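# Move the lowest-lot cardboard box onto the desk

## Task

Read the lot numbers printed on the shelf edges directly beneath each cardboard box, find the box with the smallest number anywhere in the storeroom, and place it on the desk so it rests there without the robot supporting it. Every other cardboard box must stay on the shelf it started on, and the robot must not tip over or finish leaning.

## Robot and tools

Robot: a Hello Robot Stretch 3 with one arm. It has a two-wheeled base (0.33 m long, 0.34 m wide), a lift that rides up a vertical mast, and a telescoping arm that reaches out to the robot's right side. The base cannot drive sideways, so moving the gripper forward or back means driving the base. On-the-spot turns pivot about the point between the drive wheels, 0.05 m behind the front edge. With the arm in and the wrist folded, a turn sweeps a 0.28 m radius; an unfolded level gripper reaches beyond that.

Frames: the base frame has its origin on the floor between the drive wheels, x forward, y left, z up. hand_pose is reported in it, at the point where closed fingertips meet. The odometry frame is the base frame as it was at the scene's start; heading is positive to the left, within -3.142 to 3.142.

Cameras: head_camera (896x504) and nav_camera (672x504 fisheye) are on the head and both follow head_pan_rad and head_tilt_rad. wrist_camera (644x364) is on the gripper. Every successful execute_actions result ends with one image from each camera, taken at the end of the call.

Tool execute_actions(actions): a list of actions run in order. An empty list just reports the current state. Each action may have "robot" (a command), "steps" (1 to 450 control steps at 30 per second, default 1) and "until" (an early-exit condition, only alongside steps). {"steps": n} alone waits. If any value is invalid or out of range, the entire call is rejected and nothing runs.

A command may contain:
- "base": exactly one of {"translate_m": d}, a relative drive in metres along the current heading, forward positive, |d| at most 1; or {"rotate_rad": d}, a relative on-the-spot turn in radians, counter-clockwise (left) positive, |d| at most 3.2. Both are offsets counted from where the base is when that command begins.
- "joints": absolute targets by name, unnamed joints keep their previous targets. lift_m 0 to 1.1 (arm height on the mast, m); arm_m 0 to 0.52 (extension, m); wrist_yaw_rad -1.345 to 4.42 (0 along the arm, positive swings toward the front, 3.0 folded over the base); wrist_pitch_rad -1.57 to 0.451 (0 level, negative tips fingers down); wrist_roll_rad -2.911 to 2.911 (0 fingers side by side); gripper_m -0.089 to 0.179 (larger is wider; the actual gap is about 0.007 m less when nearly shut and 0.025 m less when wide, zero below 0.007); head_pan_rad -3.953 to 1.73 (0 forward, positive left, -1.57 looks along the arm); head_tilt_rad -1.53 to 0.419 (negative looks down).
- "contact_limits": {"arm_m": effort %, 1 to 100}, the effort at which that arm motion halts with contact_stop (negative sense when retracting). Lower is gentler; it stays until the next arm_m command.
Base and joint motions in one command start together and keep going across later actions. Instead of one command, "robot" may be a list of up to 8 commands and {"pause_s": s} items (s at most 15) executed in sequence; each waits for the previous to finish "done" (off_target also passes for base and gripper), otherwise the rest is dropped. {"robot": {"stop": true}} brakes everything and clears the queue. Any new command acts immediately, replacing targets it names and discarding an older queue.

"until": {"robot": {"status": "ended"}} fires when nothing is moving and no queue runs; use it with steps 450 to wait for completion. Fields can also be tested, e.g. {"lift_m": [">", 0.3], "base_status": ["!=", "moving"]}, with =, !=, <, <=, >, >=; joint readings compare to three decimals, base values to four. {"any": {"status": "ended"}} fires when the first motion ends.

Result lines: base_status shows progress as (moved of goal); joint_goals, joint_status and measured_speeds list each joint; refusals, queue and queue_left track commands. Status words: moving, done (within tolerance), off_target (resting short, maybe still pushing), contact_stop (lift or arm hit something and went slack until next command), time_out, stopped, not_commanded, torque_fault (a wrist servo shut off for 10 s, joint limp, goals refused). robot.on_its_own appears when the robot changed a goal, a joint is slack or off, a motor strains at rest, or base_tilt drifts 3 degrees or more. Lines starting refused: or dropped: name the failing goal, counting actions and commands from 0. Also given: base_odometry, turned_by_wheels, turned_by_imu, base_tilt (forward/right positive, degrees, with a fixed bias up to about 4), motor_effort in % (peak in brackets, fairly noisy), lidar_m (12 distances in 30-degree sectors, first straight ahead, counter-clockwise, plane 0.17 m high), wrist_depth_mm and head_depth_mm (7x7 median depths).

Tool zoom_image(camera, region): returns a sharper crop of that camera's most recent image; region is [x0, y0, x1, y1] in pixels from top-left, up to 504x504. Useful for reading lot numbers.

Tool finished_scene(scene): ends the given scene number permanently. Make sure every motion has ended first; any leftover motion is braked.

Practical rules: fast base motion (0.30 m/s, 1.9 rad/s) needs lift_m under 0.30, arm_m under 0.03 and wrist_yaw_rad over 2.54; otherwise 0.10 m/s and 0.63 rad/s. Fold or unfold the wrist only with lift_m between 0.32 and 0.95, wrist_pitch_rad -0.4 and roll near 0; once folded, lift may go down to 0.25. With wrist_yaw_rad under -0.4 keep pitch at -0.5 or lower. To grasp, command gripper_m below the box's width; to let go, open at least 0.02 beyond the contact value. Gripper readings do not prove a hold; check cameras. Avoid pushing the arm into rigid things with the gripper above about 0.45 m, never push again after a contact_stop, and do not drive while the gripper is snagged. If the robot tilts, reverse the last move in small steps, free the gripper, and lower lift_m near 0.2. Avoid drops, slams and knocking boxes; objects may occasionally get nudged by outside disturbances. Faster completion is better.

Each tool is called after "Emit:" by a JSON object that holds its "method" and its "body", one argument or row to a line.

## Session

Emit:
{"method": "execute_actions", "body": {
  "actions": []
}}

Scene clock: 0.00 s.
robot.base_odometry: x=+0.000 y=+0.000 heading=+0.000 (m, m, rad; robot's odometry frame)
robot.turned_by_wheels: +0.000 (rad since the last result)
robot.turned_by_imu: +0.000 (rad since the last result)
robot.base_tilt: forward=-1.5 right=-1.7 (deg)
robot.lidar_m: 2.46 1.11 0.77 0.73 0.74 0.97 1.82 2.13 1.65 1.10 1.03 1.29
robot.head_depth_mm: 1884 2526 2539 2505 2498 2496 2476 / 1900 2527 2500 2498 2462 2458 2434 / 1907 2501 2473 2457 2439 2434 2413 / 1917 2462 2447 2424 2419 2411 2399 / 1932 2439 2436 2387 2384 2381 2367 / 1944 2391 2397 2363 2381 2358 2338 / 1951 2381 2355 2346 2357 2312 2300
robot.base_status: not_commanded
robot.joint_positions: lift_m=+0.579 arm_m=+0.001 wrist_yaw_rad=+3.055 wrist_pitch_rad=-0.411 wrist_roll_rad=-0.007 gripper_m=+0.037 head_pan_rad=-0.013 head_tilt_rad=-0.006
robot.joint_goals: lift_m=+0.579 arm_m=+0.001 wrist_yaw_rad=+3.055 wrist_pitch_rad=-0.411 wrist_roll_rad=-0.007 gripper_m=+0.037 head_pan_rad=-0.013 head_tilt_rad=-0.006
robot.joint_status: lift_m=not_commanded arm_m=not_commanded wrist_yaw_rad=not_commanded wrist_pitch_rad=not_commanded wrist_roll_rad=not_commanded gripper_m=not_commanded head_pan_rad=not_commanded head_tilt_rad=not_commanded
robot.measured_speeds: translate_m=+0.000 rotate_rad=+0.000 lift_m=+0.000 arm_m=+0.000 wrist_yaw_rad=+0.000 wrist_pitch_rad=+0.000 wrist_roll_rad=+0.000 head_pan_rad=+0.000 head_tilt_rad=+0.000
robot: refusals=0 queue=idle queue_left=0
robot.motor_effort: left_wheel=+0 right_wheel=+0 lift_m=+19 arm_m=-1 wrist_yaw_rad=+0 wrist_pitch_rad=+5 wrist_roll_rad=+0 gripper_m=+0 head_pan_rad=+0 head_tilt_rad=+2 (%)
robot.hand_pose: x=-0.0017 y=+0.0790 z=+0.5931 quat_wxyz=(+0.174, +0.695, +0.115, +0.688) (m; robot's base frame)
robot.wrist_depth_mm: 671 689 698 715 732 771 785 / 749 749 769 785 824 838 852 / 769 842 847 879 933 925 965 / 869 901 - 959 - - - / - 999 - - - - - / 867 864 - 877 888 879 876 / 735 745 729 759 749 765 741
pictures: head_camera (sideways: a quarter turn clockwise sets it upright), nav_camera (sideways: a quarter turn counterclockwise sets it upright), wrist_camera
Images, in order (width x height): head_camera 896x504, nav_camera 672x504, wrist_camera 644x364.

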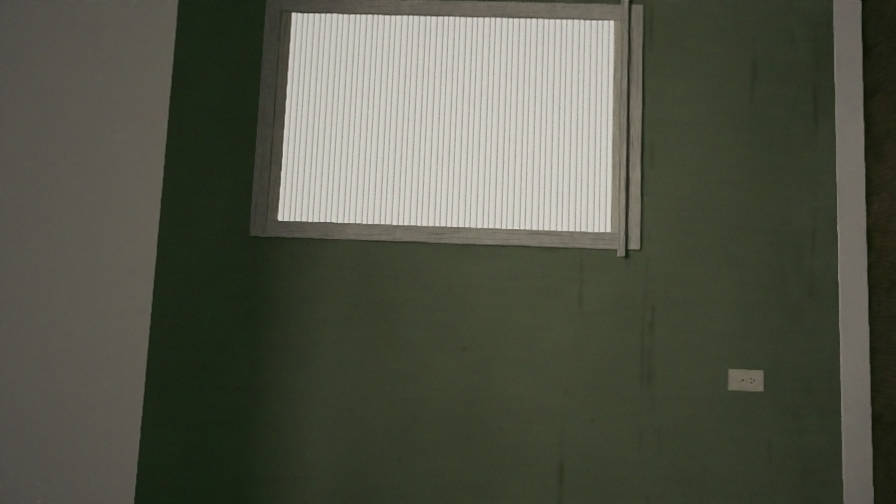

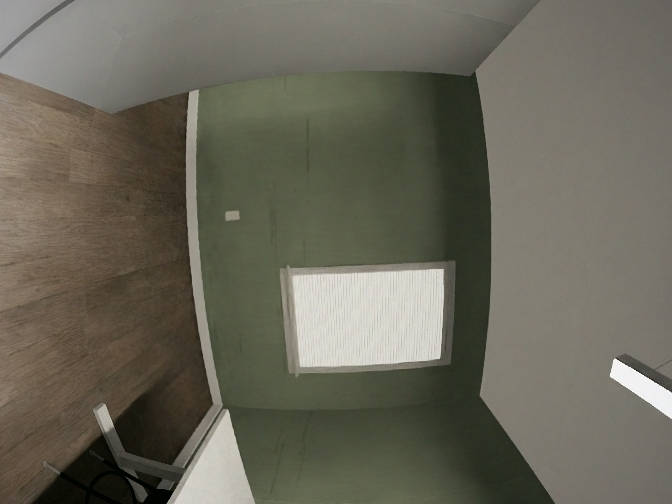

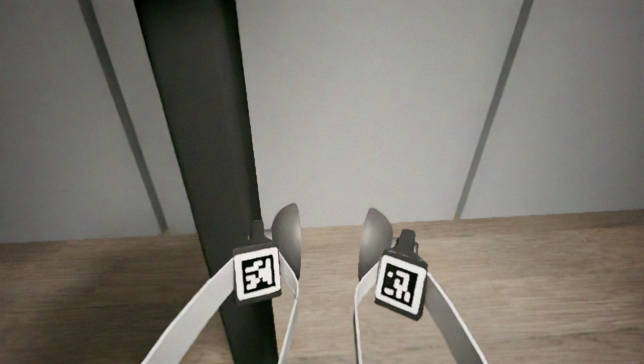

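Emit:
{"method": "execute_actions", "body": {
  "actions": [
    {"robot":{"joints":{"lift_m":0.27,"head_pan_rad":-3.05,"head_tilt_rad":-0.25}},"steps":450,"until":{"robot":{"head_pan_rad_status":["!=","moving"],"head_pan_rad":["<",-3.0]}}},
    {"steps":8}
  ]
}}

Scene clock: 2.27 s.
robot.base_odometry: x=+0.000 y=+0.000 heading=+0.000 (m, m, rad; robot's odometry frame)
robot.turned_by_wheels: +0.000 (rad since the last result)
robot.turned_by_imu: +0.001 (rad since the last result)
robot.base_tilt: forward=-1.3 right=-1.6 (deg)
robot.lidar_m: 2.46 1.12 0.77 0.73 0.74 0.97 1.82 2.13 1.65 1.11 1.03 1.29
robot.head_depth_mm: 2026 2092 2153 2028 1985 2053 1813 / 1946 2104 2195 2247 2242 2250 1813 / 1970 2115 2182 2264 2312 2215 1792 / 2004 2107 2197 2285 2345 2207 1783 / 1732 1716 1786 1868 2010 2004 1774 / 2029 2110 2191 2291 2281 2167 1757 / 2028 2101 2192 2277 2247 2139 1745
robot.base_status: not_commanded
robot.joint_positions: lift_m=+0.370 arm_m=+0.001 wrist_yaw_rad=+3.055 wrist_pitch_rad=-0.411 wrist_roll_rad=-0.007 gripper_m=+0.037 head_pan_rad=-3.043 head_tilt_rad=-0.247
robot.joint_goals: lift_m=+0.270 arm_m=+0.001 wrist_yaw_rad=+3.055 wrist_pitch_rad=-0.411 wrist_roll_rad=-0.007 gripper_m=+0.037 head_pan_rad=-3.050 head_tilt_rad=-0.250
robot.joint_status: lift_m=moving arm_m=not_commanded wrist_yaw_rad=not_commanded wrist_pitch_rad=not_commanded wrist_roll_rad=not_commanded gripper_m=not_commanded head_pan_rad=done head_tilt_rad=done
robot.measured_speeds: translate_m=+0.000 rotate_rad=+0.000 lift_m=-0.110 arm_m=+0.000 wrist_yaw_rad=+0.000 wrist_pitch_rad=+0.000 wrist_roll_rad=+0.000 head_pan_rad=+0.000 head_tilt_rad=+0.000
robot: refusals=0 queue=running queue_left=0
robot.motor_effort: left_wheel=+0(0) right_wheel=+0(0) lift_m=+11(16) arm_m=+0(1) wrist_yaw_rad=+0(0) wrist_pitch_rad=+5(5) wrist_roll_rad=+0(0) gripper_m=+0(1) head_pan_rad=-4(52) head_tilt_rad=-1(16) (%)
robot.hand_pose: x=-0.0017 y=+0.0790 z=+0.3845 quat_wxyz=(+0.174, +0.695, +0.115, +0.688) (m; robot's base frame)
robot.wrist_depth_mm: 682 688 706 719 743 762 779 / 740 756 774 778 837 868 867 / 807 827 839 889 892 939 962 / 851 864 - 928 920 925 937 / 719 724 - 742 768 730 742 / 613 606 - 607 612 618 612 / 516 539 - 542 522 536 533
pictures: head_camera (sideways: a quarter turn clockwise sets it upright), nav_camera (sideways: a quarter turn counterclockwise sets it upright), wrist_camera
Images, in order (width x height): head_camera 896x504, nav_camera 672x504, wrist_camera 644x364.

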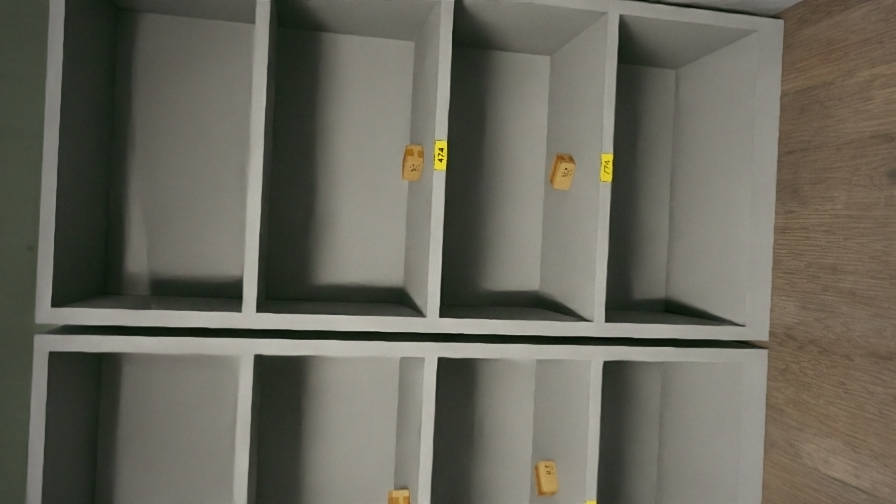

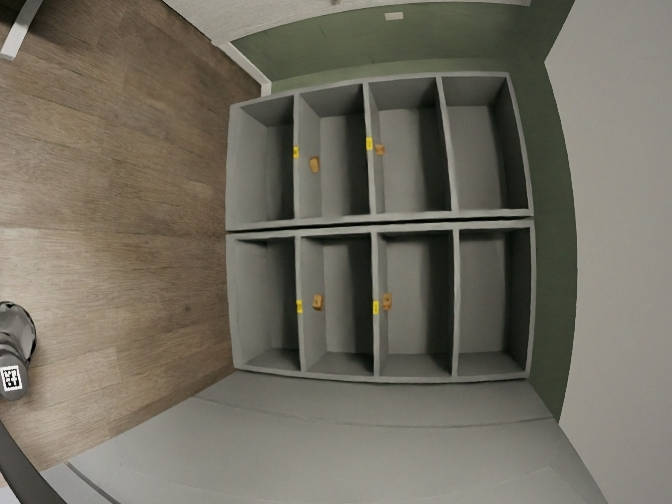

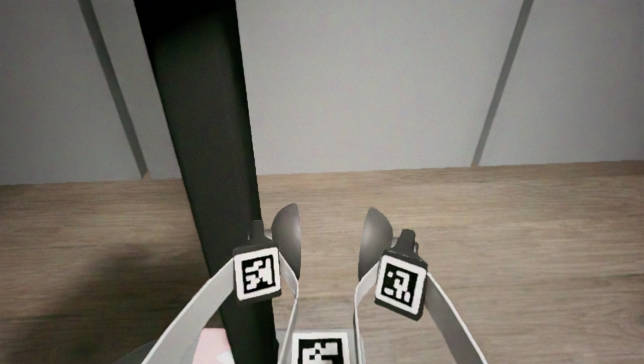

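Emit:
{"method": "zoom_image", "body": {
  "camera": "head_camera",
  "region": [390, 120, 630, 210]
}}

Emit:
{"method": "execute_actions", "body": {
  "actions": [
    {"robot":{"joints":{"head_pan_rad":-2.7,"head_tilt_rad":-0.25}},"steps":450,"until":{"robot":{"status":"ended"}}}
  ]
}}

Region (390, 120, 630, 210) of head_camera's 896x504 image, scaled by 2.100, with more detail than that image has; it fills the top 189 rows of this view, and the rest is white.

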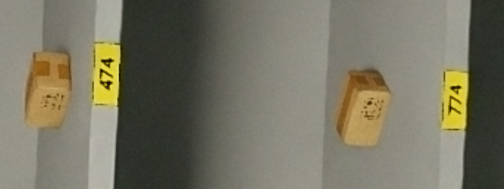

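Scene clock: 3.63 s.
robot.base_odometry: x=+0.000 y=+0.000 heading=+0.000 (m, m, rad; robot's odometry frame)
robot.turned_by_wheels: +0.000 (rad since the last result)
robot.turned_by_imu: +0.000 (rad since the last result)
robot.base_tilt: forward=-1.3 right=-1.4 (deg)
robot.lidar_m: 2.46 1.11 0.77 0.73 0.75 0.97 1.82 2.12 1.65 1.10 1.03 1.29
robot.head_depth_mm: 1752 1993 2078 2146 2133 2251 1812 / 1939 2105 1857 1833 1885 1987 1804 / 2094 2173 2247 2311 2352 2217 1796 / 2162 2276 2329 2406 2429 2213 1792 / 2239 2294 2376 2451 2504 2196 1765 / 2342 2014 2125 2193 2265 2224 1755 / 2314 2379 2461 2534 2608 2295 1759
robot.base_status: not_commanded
robot.joint_positions: lift_m=+0.270 arm_m=+0.001 wrist_yaw_rad=+3.055 wrist_pitch_rad=-0.411 wrist_roll_rad=-0.007 gripper_m=+0.037 head_pan_rad=-2.707 head_tilt_rad=-0.247
robot.joint_goals: lift_m=+0.270 arm_m=+0.001 wrist_yaw_rad=+3.055 wrist_pitch_rad=-0.411 wrist_roll_rad=-0.007 gripper_m=+0.037 head_pan_rad=-2.700 head_tilt_rad=-0.250
robot.joint_status: lift_m=done arm_m=not_commanded wrist_yaw_rad=not_commanded wrist_pitch_rad=not_commanded wrist_roll_rad=not_commanded gripper_m=not_commanded head_pan_rad=done head_tilt_rad=done
robot.measured_speeds: translate_m=+0.000 rotate_rad=+0.000 lift_m=+0.000 arm_m=+0.000 wrist_yaw_rad=+0.000 wrist_pitch_rad=+0.000 wrist_roll_rad=+0.000 head_pan_rad=+0.000 head_tilt_rad=+0.000
robot: refusals=0 queue=done queue_left=0
robot.motor_effort: left_wheel=+0(0) right_wheel=+0(0) lift_m=+11(14) arm_m=-2(0) wrist_yaw_rad=+0(0) wrist_pitch_rad=+5(5) wrist_roll_rad=+0(0) gripper_m=+0(0) head_pan_rad=+4(32) head_tilt_rad=+0(2) (%)
robot.hand_pose: x=-0.0017 y=+0.0789 z=+0.2847 quat_wxyz=(+0.174, +0.695, +0.115, +0.688) (m; robot's base frame)
robot.wrist_depth_mm: 673 685 716 734 743 764 788 / 729 742 756 797 814 842 881 / 800 822 834 848 864 911 945 / 711 723 - 731 727 725 739 / 579 581 - 574 603 588 591 / 484 522 - - 488 488 505 / - - - - 422 427 421
pictures: head_camera (sideways: a quarter turn clockwise sets it upright), nav_camera (sideways: a quarter turn counterclockwise sets it upright), wrist_camera
Images, in order (width x height): head_camera 896x504, nav_camera 672x504, wrist_camera 644x364.

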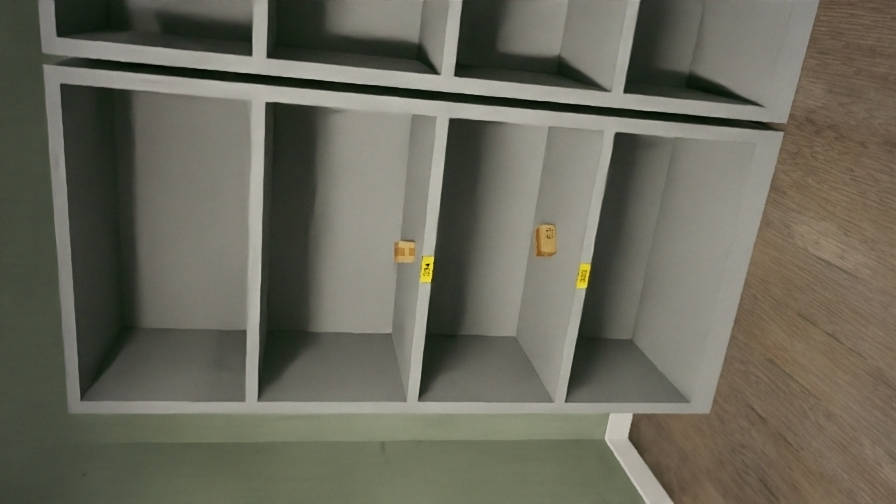

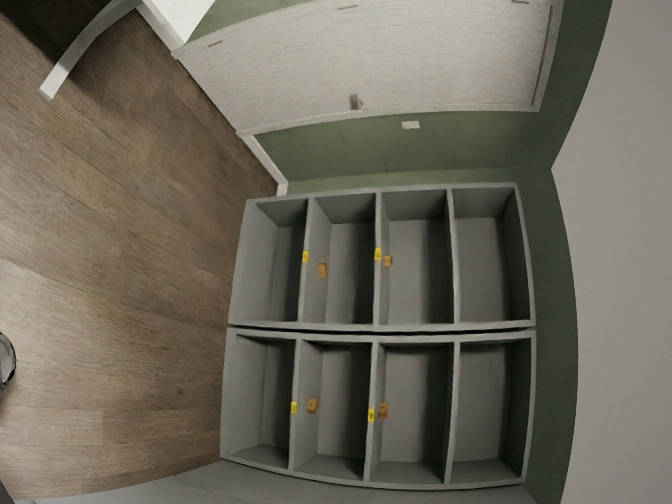

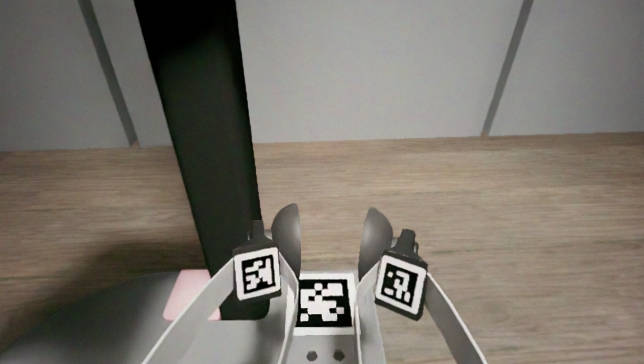

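Emit:
{"method": "zoom_image", "body": {
  "camera": "head_camera",
  "region": [400, 240, 460, 300]
}}

Emit:
{"method": "zoom_image", "body": {
  "camera": "head_camera",
  "region": [555, 245, 615, 305]
}}

Region (400, 240, 460, 300) of head_camera's 896x504 image, scaled by 8.400, with more detail than that image has.

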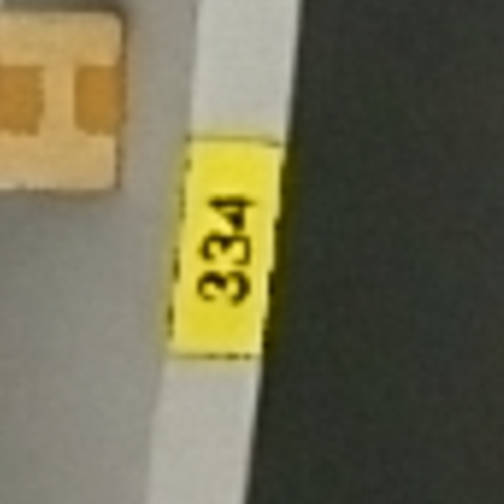

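Region (555, 245, 615, 305) of head_camera's 896x504 image, scaled by 8.400, with more detail than that image has.

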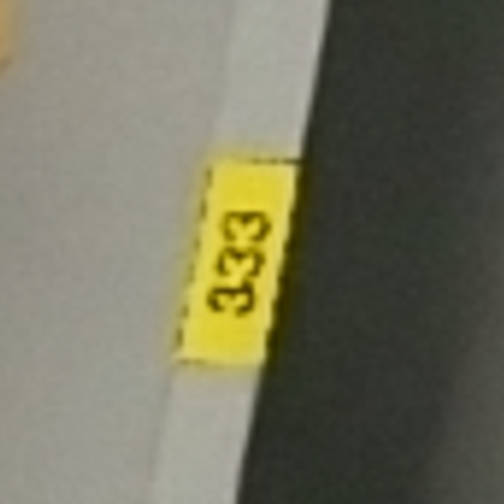

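Emit:
{"method": "execute_actions", "body": {
  "actions": [
    {"robot":[{"base":{"rotate_rad":0.326},"joints":{"head_pan_rad":0.0,"head_tilt_rad":-0.6}},{"base":{"translate_m":1.0}},{"base":{"translate_m":0.86}},{"base":{"rotate_rad":1.314}}],"steps":450,"until":{"robot":{"status":"ended"}}}
  ]
}}

Scene clock: 17.40 s.
robot.base_odometry: x=+1.762 y=+0.596 heading=+1.640 (m, m, rad; robot's odometry frame)
robot.turned_by_wheels: +1.640 (rad since the last result)
robot.turned_by_imu: +1.638 (rad since the last result)
robot.base_tilt: forward=-1.3 right=-1.7 (deg)
robot.lidar_m: 1.72 0.50 0.44 0.98 2.48 1.70 2.02 0.97 0.70 0.67 0.70 0.94
robot.head_depth_mm: 1482 1619 1756 1892 1832 1582 1331 / 1484 1612 1772 1968 1938 1574 1331 / 1474 1610 1779 1973 1924 1566 1318 / 1481 1606 1777 1969 1903 1552 1319 / 1477 1608 1784 1973 1885 1545 1305 / 1470 1613 1762 1949 1873 1538 1295 / 1462 1602 1763 1958 1867 1524 1288
robot.base_status: done (rotate_rad +1.3139 of +1.3140)
robot.joint_positions: lift_m=+0.270 arm_m=+0.001 wrist_yaw_rad=+3.055 wrist_pitch_rad=-0.411 wrist_roll_rad=-0.007 gripper_m=+0.037 head_pan_rad=-0.007 head_tilt_rad=-0.594
robot.joint_goals: lift_m=+0.270 arm_m=+0.001 wrist_yaw_rad=+3.055 wrist_pitch_rad=-0.411 wrist_roll_rad=-0.007 gripper_m=+0.037 head_pan_rad=+0.000 head_tilt_rad=-0.600
robot.joint_status: lift_m=done arm_m=not_commanded wrist_yaw_rad=not_commanded wrist_pitch_rad=not_commanded wrist_roll_rad=not_commanded gripper_m=not_commanded head_pan_rad=done head_tilt_rad=done
robot.measured_speeds: translate_m=+0.000 rotate_rad=+0.000 lift_m=+0.000 arm_m=+0.000 wrist_yaw_rad=+0.000 wrist_pitch_rad=+0.000 wrist_roll_rad=+0.000 head_pan_rad=+0.000 head_tilt_rad=+0.000
robot: refusals=0 queue=done queue_left=0
robot.motor_effort: left_wheel=-1(6) right_wheel=+2(12) lift_m=+11(11) arm_m=-2(1) wrist_yaw_rad=+0(1) wrist_pitch_rad=+5(5) wrist_roll_rad=+0(0) gripper_m=+0(0) head_pan_rad=+4(53) head_tilt_rad=-3(22) (%)
robot.hand_pose: x=-0.0017 y=+0.0789 z=+0.2847 quat_wxyz=(+0.174, +0.695, +0.115, +0.688) (m; robot's base frame)
robot.wrist_depth_mm: - - - - 854 464 367 / - - - - 850 455 405 / 935 919 948 975 883 462 443 / 701 714 - 710 691 507 493 / 575 589 - 583 607 550 549 / 480 519 - - 491 491 499 / - - - - 422 424 425
pictures: head_camera (sideways: a quarter turn clockwise sets it upright), nav_camera (sideways: a quarter turn counterclockwise sets it upright), wrist_camera
Images, in order (width x height): head_camera 896x504, nav_camera 672x504, wrist_camera 644x364.

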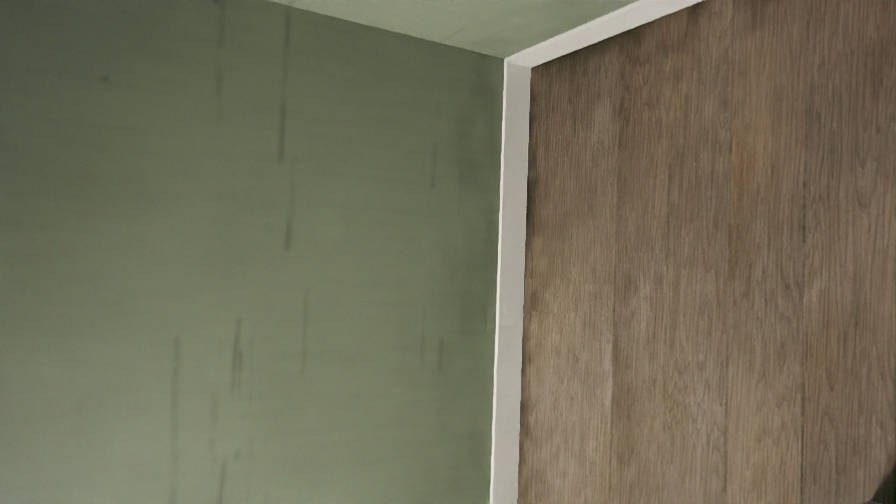

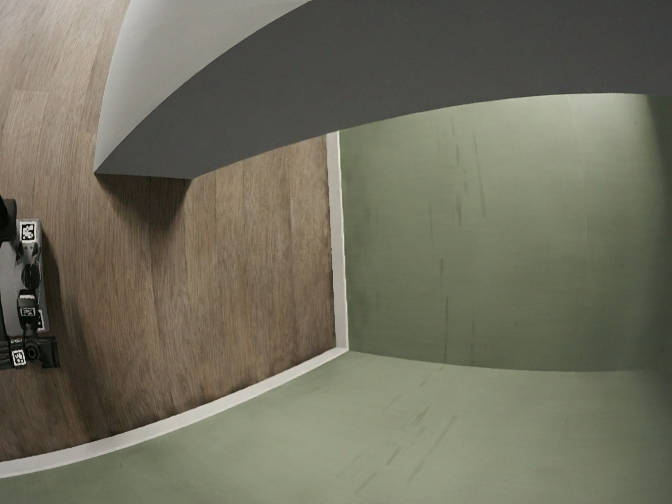

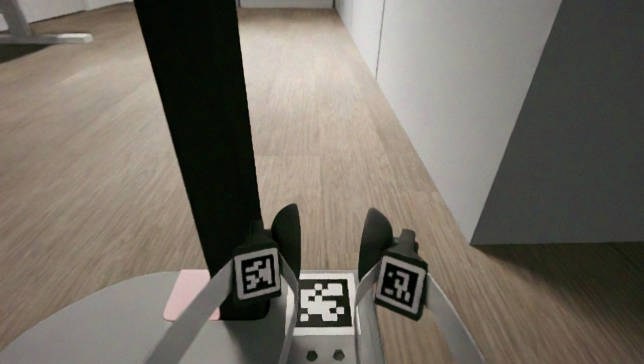

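Emit:
{"method": "execute_actions", "body": {
  "actions": [
    {"robot":[{"base":{"translate_m":1.0}},{"base":{"translate_m":0.26},"joints":{"head_pan_rad":-2.3,"head_tilt_rad":-0.5}},{"base":{"rotate_rad":-1.571}},{"base":{"translate_m":-0.3}}],"steps":450,"until":{"robot":{"status":"ended"}}}
  ]
}}

Scene clock: 30.07 s.
robot.base_odometry: x=+1.376 y=+1.832 heading=+0.069 (m, m, rad; robot's odometry frame)
robot.turned_by_wheels: -1.571 (rad since the last result)
robot.turned_by_imu: -1.561 (rad since the last result)
robot.base_tilt: forward=-1.3 right=-1.9 (deg)
robot.lidar_m: 0.96 0.67 0.49 0.47 0.49 0.67 1.85 1.08 1.03 0.54 1.36 1.00
robot.head_depth_mm: 931 976 1032 1135 1397 1655 1421 / 1001 1060 1074 1187 1234 1393 1403 / 1096 1163 1104 1309 1266 1469 1350 / 1124 1216 1083 1426 1257 1055 1312 / 1046 1125 992 763 1244 983 1276 / 971 1047 1039 710 1236 977 1207 / 911 973 996 664 1177 973 826
robot.base_status: done (translate_m -0.3000 of -0.3000)
robot.joint_positions: lift_m=+0.270 arm_m=+0.001 wrist_yaw_rad=+3.055 wrist_pitch_rad=-0.411 wrist_roll_rad=-0.007 gripper_m=+0.037 head_pan_rad=-2.293 head_tilt_rad=-0.506
robot.joint_goals: lift_m=+0.270 arm_m=+0.001 wrist_yaw_rad=+3.055 wrist_pitch_rad=-0.411 wrist_roll_rad=-0.007 gripper_m=+0.037 head_pan_rad=-2.300 head_tilt_rad=-0.500
robot.joint_status: lift_m=done arm_m=not_commanded wrist_yaw_rad=not_commanded wrist_pitch_rad=not_commanded wrist_roll_rad=not_commanded gripper_m=not_commanded head_pan_rad=done head_tilt_rad=done
robot.measured_speeds: translate_m=+0.000 rotate_rad=+0.000 lift_m=+0.000 arm_m=+0.000 wrist_yaw_rad=+0.000 wrist_pitch_rad=+0.000 wrist_roll_rad=+0.000 head_pan_rad=+0.000 head_tilt_rad=+0.000
robot: refusals=0 queue=done queue_left=0
robot.motor_effort: left_wheel=+1(8) right_wheel=-2(11) lift_m=+11(11) arm_m=-2(1) wrist_yaw_rad=+0(0) wrist_pitch_rad=+5(5) wrist_roll_rad=+0(0) gripper_m=+0(0) head_pan_rad=-4(53) head_tilt_rad=+2(12) (%)
robot.hand_pose: x=-0.0017 y=+0.0789 z=+0.2847 quat_wxyz=(+0.174, +0.695, +0.115, +0.688) (m; robot's base frame)
robot.wrist_depth_mm: 462 474 469 482 479 485 489 / 513 508 516 514 519 525 532 / 568 576 572 578 577 577 589 / 603 608 - 620 645 632 631 / 575 574 - 586 605 590 602 / 480 518 - - 488 489 497 / - - - - 422 419 426
pictures: head_camera (sideways: a quarter turn clockwise sets it upright), nav_camera (sideways: a quarter turn counterclockwise sets it upright), wrist_camera
Images, in order (width x height): head_camera 896x504, nav_camera 672x504, wrist_camera 644x364.

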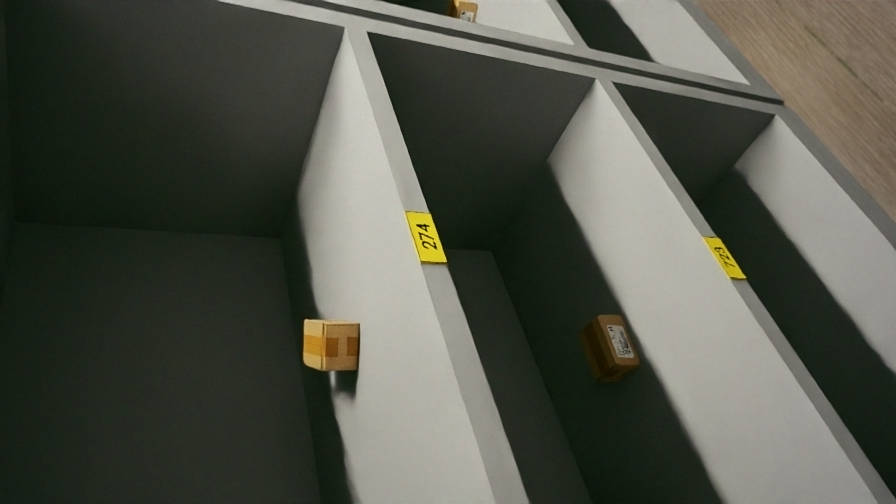

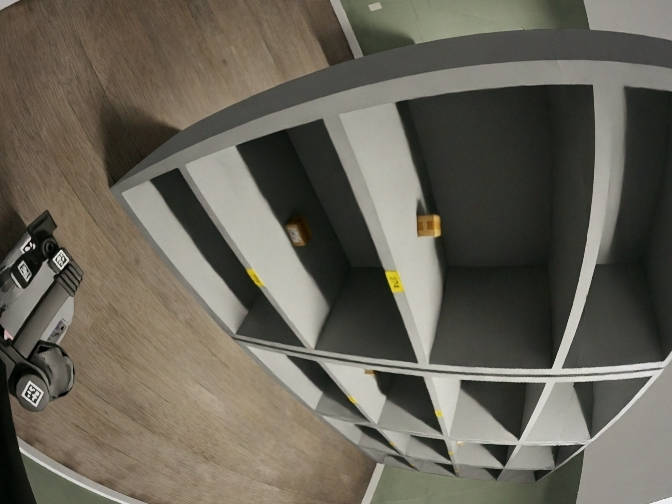

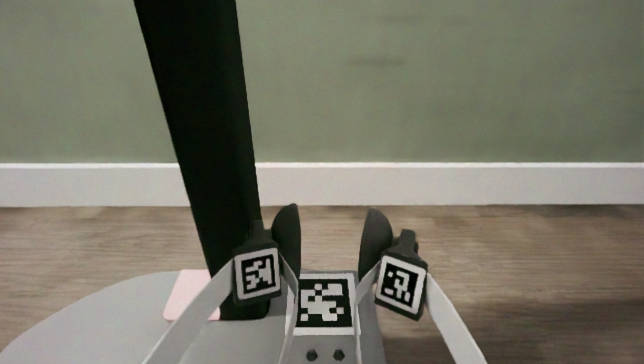

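Emit:
{"method": "zoom_image", "body": {
  "camera": "head_camera",
  "region": [690, 220, 760, 290]
}}

Emit:
{"method": "execute_actions", "body": {
  "actions": [
    {"robot":{"base":{"translate_m":-0.9},"joints":{"head_pan_rad":-2.35,"head_tilt_rad":-0.5}},"steps":450,"until":{"robot":{"status":"ended"}}}
  ]
}}

Region (690, 220, 760, 290) of head_camera's 896x504 image, scaled by 7.200, with more detail than that image has.

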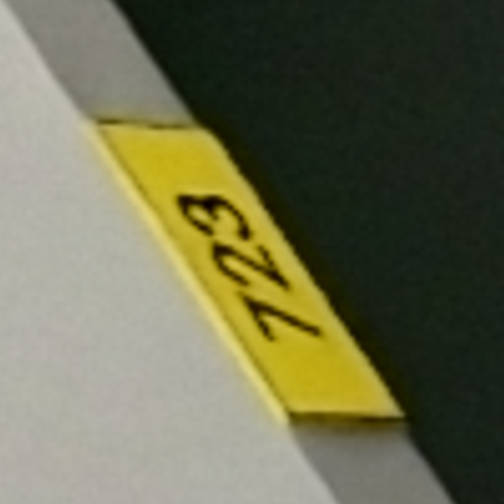

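Scene clock: 34.83 s.
robot.base_odometry: x=+0.478 y=+1.770 heading=+0.069 (m, m, rad; robot's odometry frame)
robot.turned_by_wheels: +0.000 (rad since the last result)
robot.turned_by_imu: +0.001 (rad since the last result)
robot.base_tilt: forward=-1.4 right=-1.6 (deg)
robot.lidar_m: 1.83 0.67 0.49 0.47 0.49 0.67 1.85 1.11 1.02 0.54 1.02 0.96
robot.head_depth_mm: 939 1001 1085 1541 1907 1677 1413 / 1010 1067 1093 1200 1285 1469 1408 / 1094 1161 1104 1302 1269 1498 1363 / 1161 1252 1086 1443 1255 1093 1309 / 1087 1169 1061 806 1240 1014 1304 / 1006 1079 913 745 1232 976 1233 / 937 999 1019 666 1180 972 845
robot.base_status: done (translate_m -0.9000 of -0.9000)
robot.joint_positions: lift_m=+0.270 arm_m=+0.001 wrist_yaw_rad=+3.055 wrist_pitch_rad=-0.411 wrist_roll_rad=-0.007 gripper_m=+0.037 head_pan_rad=-2.343 head_tilt_rad=-0.506
robot.joint_goals: lift_m=+0.270 arm_m=+0.001 wrist_yaw_rad=+3.055 wrist_pitch_rad=-0.411 wrist_roll_rad=-0.007 gripper_m=+0.037 head_pan_rad=-2.350 head_tilt_rad=-0.500
robot.joint_status: lift_m=done arm_m=not_commanded wrist_yaw_rad=not_commanded wrist_pitch_rad=not_commanded wrist_roll_rad=not_commanded gripper_m=not_commanded head_pan_rad=done head_tilt_rad=done
robot.measured_speeds: translate_m=+0.000 rotate_rad=+0.000 lift_m=+0.000 arm_m=+0.000 wrist_yaw_rad=+0.000 wrist_pitch_rad=+0.000 wrist_roll_rad=+0.000 head_pan_rad=+0.000 head_tilt_rad=+0.000
robot: refusals=0 queue=done queue_left=0
robot.motor_effort: left_wheel=+1(5) right_wheel=-2(10) lift_m=+11(11) arm_m=-2(1) wrist_yaw_rad=+0(0) wrist_pitch_rad=+5(5) wrist_roll_rad=-1(0) gripper_m=+0(0) head_pan_rad=-5(12) head_tilt_rad=+2(3) (%)
robot.hand_pose: x=-0.0017 y=+0.0789 z=+0.2847 quat_wxyz=(+0.174, +0.695, +0.115, +0.688) (m; robot's base frame)
robot.wrist_depth_mm: 462 465 478 473 479 484 490 / 508 508 528 521 522 526 528 / 561 559 564 583 587 570 589 / 599 602 - 626 620 632 645 / 569 576 - 582 621 590 598 / 477 511 - - 503 498 496 / - - - - 431 427 422
pictures: head_camera (sideways: a quarter turn clockwise sets it upright), nav_camera (sideways: a quarter turn counterclockwise sets it upright), wrist_camera
Images, in order (width x height): head_camera 896x504, nav_camera 672x504, wrist_camera 644x364.

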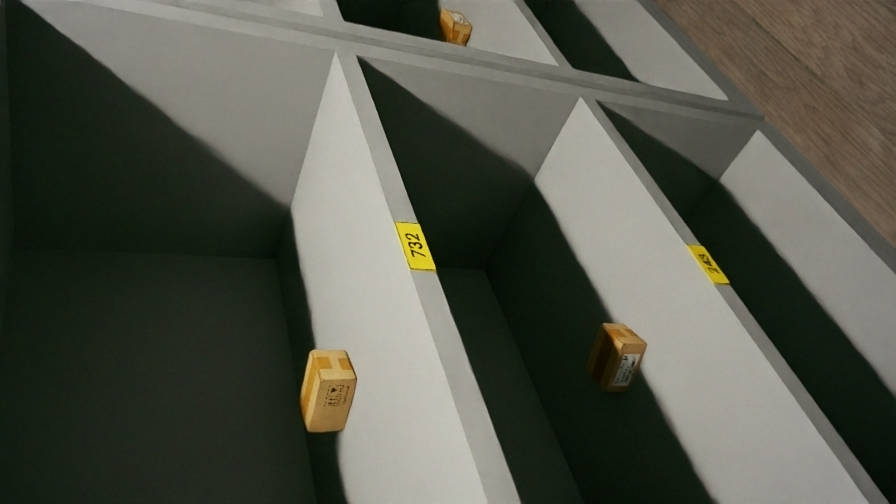

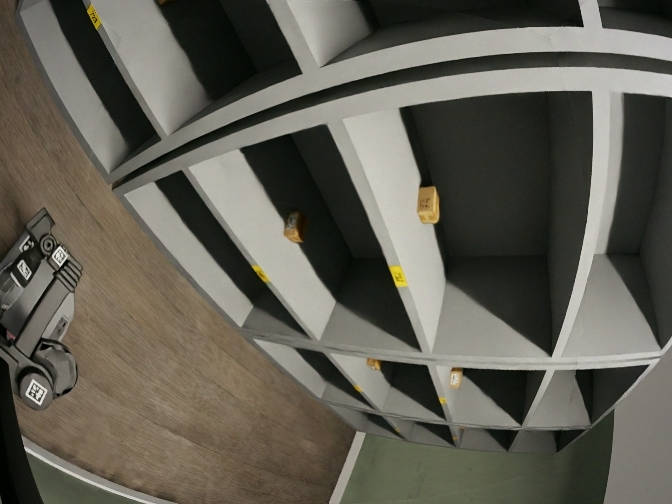

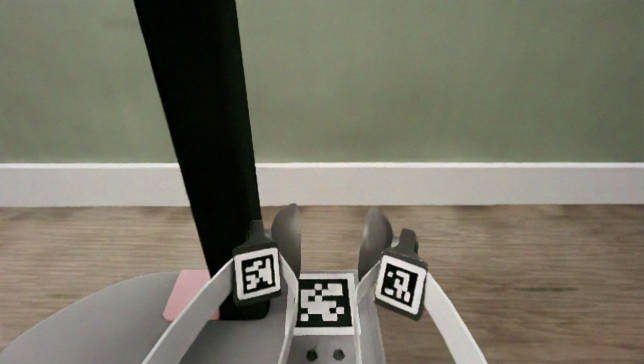

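Emit:
{"method": "zoom_image", "body": {
  "camera": "head_camera",
  "region": [675, 230, 745, 300]
}}

Emit:
{"method": "execute_actions", "body": {
  "actions": [
    {"robot":{"base":{"translate_m":-0.95},"joints":{"head_pan_rad":-2.4,"head_tilt_rad":-0.5}},"steps":450,"until":{"robot":{"status":"ended"}}}
  ]
}}

Region (675, 230, 745, 300) of head_camera's 896x504 image, scaled by 7.200, with more detail than that image has.

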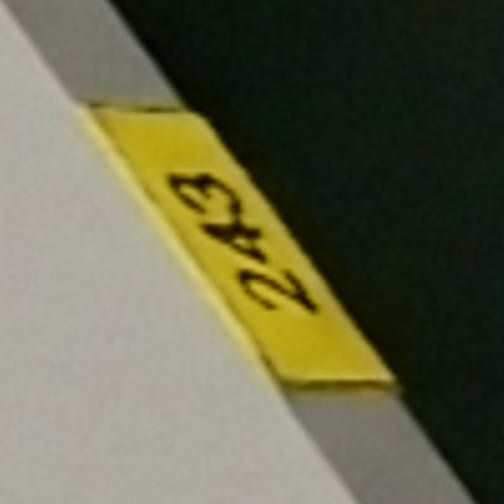

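Scene clock: 39.80 s.
robot.base_odometry: x=-0.470 y=+1.705 heading=+0.069 (m, m, rad; robot's odometry frame)
robot.turned_by_wheels: +0.000 (rad since the last result)
robot.turned_by_imu: +0.001 (rad since the last result)
robot.base_tilt: forward=-1.5 right=-1.7 (deg)
robot.lidar_m: 1.83 0.67 0.49 0.47 0.49 0.67 1.85 1.10 1.02 0.54 1.03 0.97
robot.head_depth_mm: 941 1075 1446 1776 2058 1710 1411 / 965 1022 1072 1198 1381 1610 1405 / 1037 1099 1111 1258 1278 1465 1394 / 1117 1195 1082 1373 1256 1484 1336 / 1136 1225 1065 1422 1241 1043 1304 / 1046 1115 1043 752 1231 979 1263 / 968 1029 1025 697 1209 972 850
robot.base_status: done (translate_m -0.9500 of -0.9500)
robot.joint_positions: lift_m=+0.270 arm_m=+0.001 wrist_yaw_rad=+3.055 wrist_pitch_rad=-0.411 wrist_roll_rad=-0.007 gripper_m=+0.037 head_pan_rad=-2.393 head_tilt_rad=-0.506
robot.joint_goals: lift_m=+0.270 arm_m=+0.001 wrist_yaw_rad=+3.055 wrist_pitch_rad=-0.411 wrist_roll_rad=-0.007 gripper_m=+0.037 head_pan_rad=-2.400 head_tilt_rad=-0.500
robot.joint_status: lift_m=done arm_m=not_commanded wrist_yaw_rad=not_commanded wrist_pitch_rad=not_commanded wrist_roll_rad=not_commanded gripper_m=not_commanded head_pan_rad=done head_tilt_rad=done
robot.measured_speeds: translate_m=+0.000 rotate_rad=+0.000 lift_m=+0.000 arm_m=+0.000 wrist_yaw_rad=+0.000 wrist_pitch_rad=+0.000 wrist_roll_rad=+0.000 head_pan_rad=+0.000 head_tilt_rad=+0.000
robot: refusals=0 queue=done queue_left=0
robot.motor_effort: left_wheel=+1(5) right_wheel=-2(10) lift_m=+11(11) arm_m=-1(1) wrist_yaw_rad=-1(0) wrist_pitch_rad=+5(5) wrist_roll_rad=+0(0) gripper_m=+0(0) head_pan_rad=-5(12) head_tilt_rad=+3(2) (%)
robot.hand_pose: x=-0.0017 y=+0.0789 z=+0.2847 quat_wxyz=(+0.174, +0.695, +0.115, +0.688) (m; robot's base frame)
robot.wrist_depth_mm: 466 465 472 476 478 482 479 / 503 512 517 518 515 527 531 / 555 568 562 568 573 580 584 / 611 620 - 613 615 630 643 / 573 572 - 581 596 588 594 / 478 525 - - 487 497 499 / - - - - 424 428 421
pictures: head_camera (sideways: a quarter turn clockwise sets it upright), nav_camera (sideways: a quarter turn counterclockwise sets it upright), wrist_camera
Images, in order (width x height): head_camera 896x504, nav_camera 672x504, wrist_camera 644x364.

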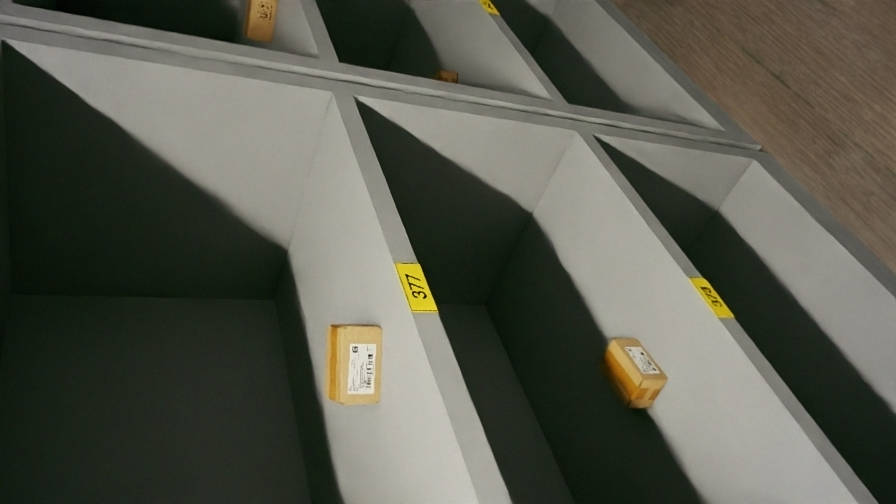

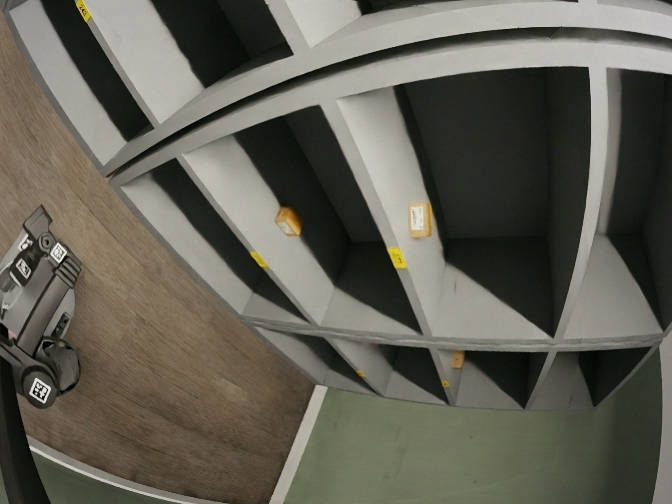

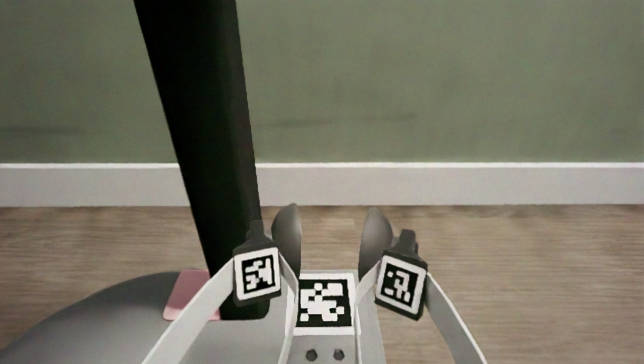

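Emit:
{"method": "zoom_image", "body": {
  "camera": "head_camera",
  "region": [675, 265, 745, 335]
}}

Emit:
{"method": "execute_actions", "body": {
  "actions": [
    {"robot":{"joints":{"head_pan_rad":-2.78,"head_tilt_rad":-0.4}},"steps":450,"until":{"robot":{"status":"ended"}}}
  ]
}}

Region (675, 265, 745, 335) of head_camera's 896x504 image, scaled by 7.200, with more detail than that image has.

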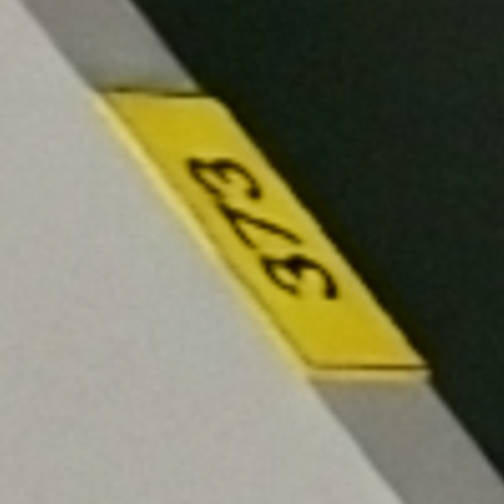

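Scene clock: 40.70 s.
robot.base_odometry: x=-0.470 y=+1.705 heading=+0.069 (m, m, rad; robot's odometry frame)
robot.turned_by_wheels: +0.000 (rad since the last result)
robot.turned_by_imu: +0.000 (rad since the last result)
robot.base_tilt: forward=-1.3 right=-1.5 (deg)
robot.lidar_m: 1.83 0.67 0.49 0.47 0.49 0.67 1.85 1.10 1.02 0.54 1.02 0.97
robot.head_depth_mm: 1659 1738 1828 1944 2067 1918 1531 / 1707 1795 1899 2011 2140 1902 1525 / 1724 1827 1956 2076 2204 1890 1516 / 1742 1867 1938 2064 2203 1873 1503 / 1155 1889 1345 1998 1584 1736 1483 / 938 1005 1069 1147 1235 1321 1398 / 951 1046 1115 1034 1288 1116 1357
robot.base_status: done (translate_m -0.9500 of -0.9500)
robot.joint_positions: lift_m=+0.270 arm_m=+0.001 wrist_yaw_rad=+3.055 wrist_pitch_rad=-0.411 wrist_roll_rad=-0.007 gripper_m=+0.037 head_pan_rad=-2.773 head_tilt_rad=-0.409
robot.joint_goals: lift_m=+0.270 arm_m=+0.001 wrist_yaw_rad=+3.055 wrist_pitch_rad=-0.411 wrist_roll_rad=-0.007 gripper_m=+0.037 head_pan_rad=-2.780 head_tilt_rad=-0.400
robot.joint_status: lift_m=done arm_m=not_commanded wrist_yaw_rad=not_commanded wrist_pitch_rad=not_commanded wrist_roll_rad=not_commanded gripper_m=not_commanded head_pan_rad=done head_tilt_rad=done
robot.measured_speeds: translate_m=+0.000 rotate_rad=+0.000 lift_m=+0.000 arm_m=+0.000 wrist_yaw_rad=+0.000 wrist_pitch_rad=+0.000 wrist_roll_rad=+0.000 head_pan_rad=+0.000 head_tilt_rad=+0.000
robot: refusals=0 queue=done queue_left=0
robot.motor_effort: left_wheel=+1(1) right_wheel=-2(2) lift_m=+11(11) arm_m=-2(2) wrist_yaw_rad=+0(0) wrist_pitch_rad=+5(5) wrist_roll_rad=+0(0) gripper_m=+0(0) head_pan_rad=-4(35) head_tilt_rad=+4(11) (%)
robot.hand_pose: x=-0.0017 y=+0.0789 z=+0.2847 quat_wxyz=(+0.174, +0.695, +0.115, +0.688) (m; robot's base frame)
robot.wrist_depth_mm: 459 470 473 474 480 477 485 / 506 515 506 520 519 525 528 / 553 557 571 571 582 577 592 / 620 597 - 622 620 644 640 / 568 580 - 585 610 585 604 / 483 516 - - 493 498 496 / - - - - 424 425 426
pictures: head_camera (sideways: a quarter turn clockwise sets it upright), nav_camera (sideways: a quarter turn counterclockwise sets it upright), wrist_camera
Images, in order (width x height): head_camera 896x504, nav_camera 672x504, wrist_camera 644x364.

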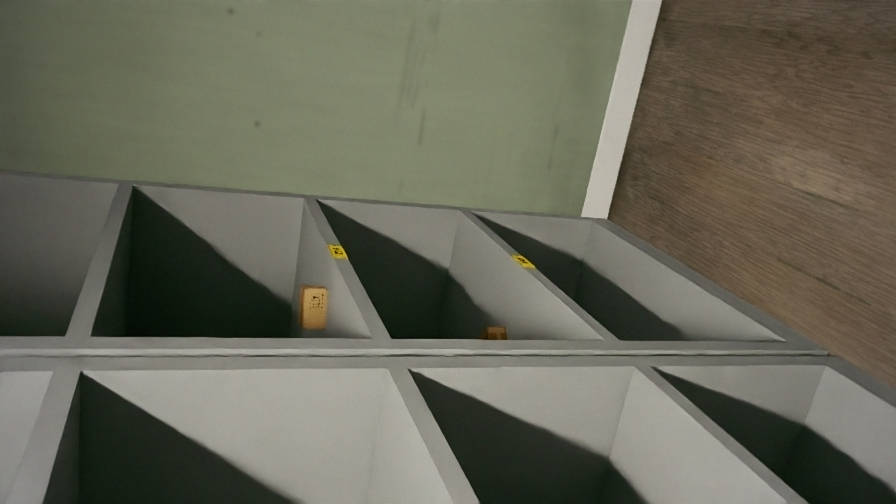

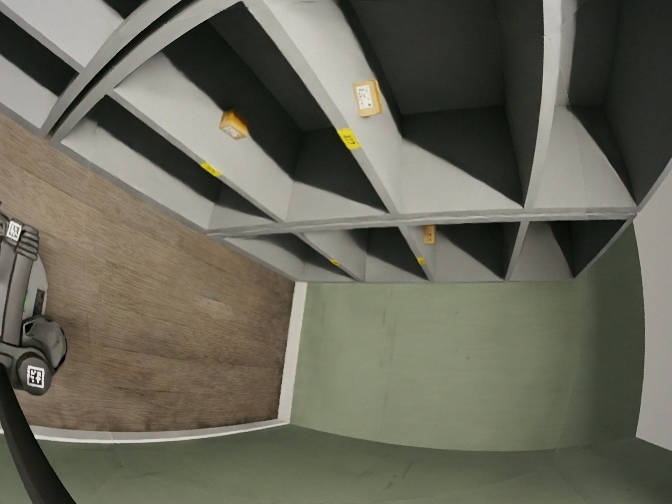

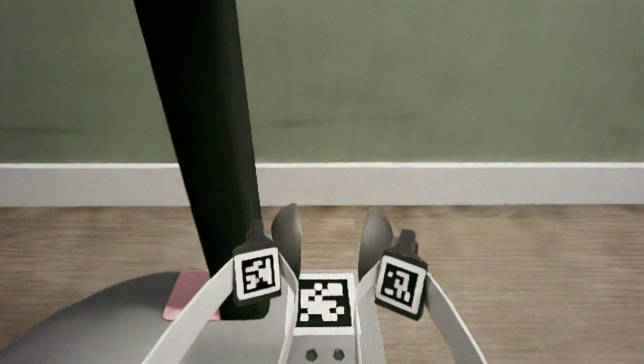

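Emit:
{"method": "zoom_image", "body": {
  "camera": "head_camera",
  "region": [315, 230, 360, 275]
}}

Emit:
{"method": "zoom_image", "body": {
  "camera": "head_camera",
  "region": [500, 240, 545, 285]
}}

Region (315, 230, 360, 275) of head_camera's 896x504 image, scaled by 11.200, with more detail than that image has.

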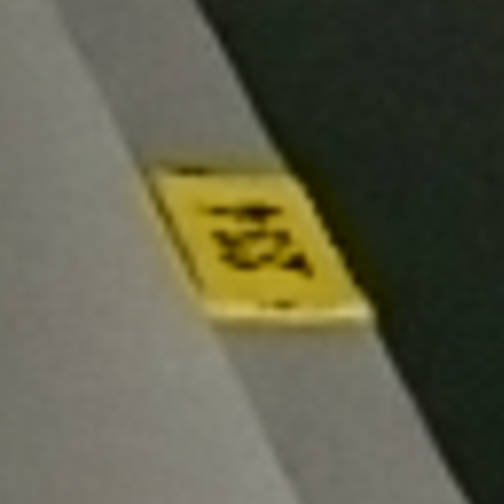

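Region (500, 240, 545, 285) of head_camera's 896x504 image, scaled by 11.200, with more detail than that image has.

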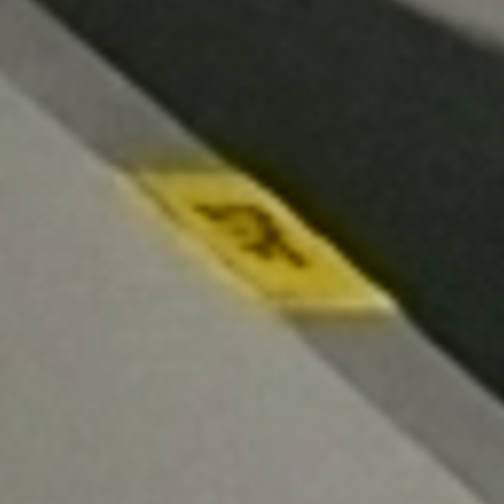

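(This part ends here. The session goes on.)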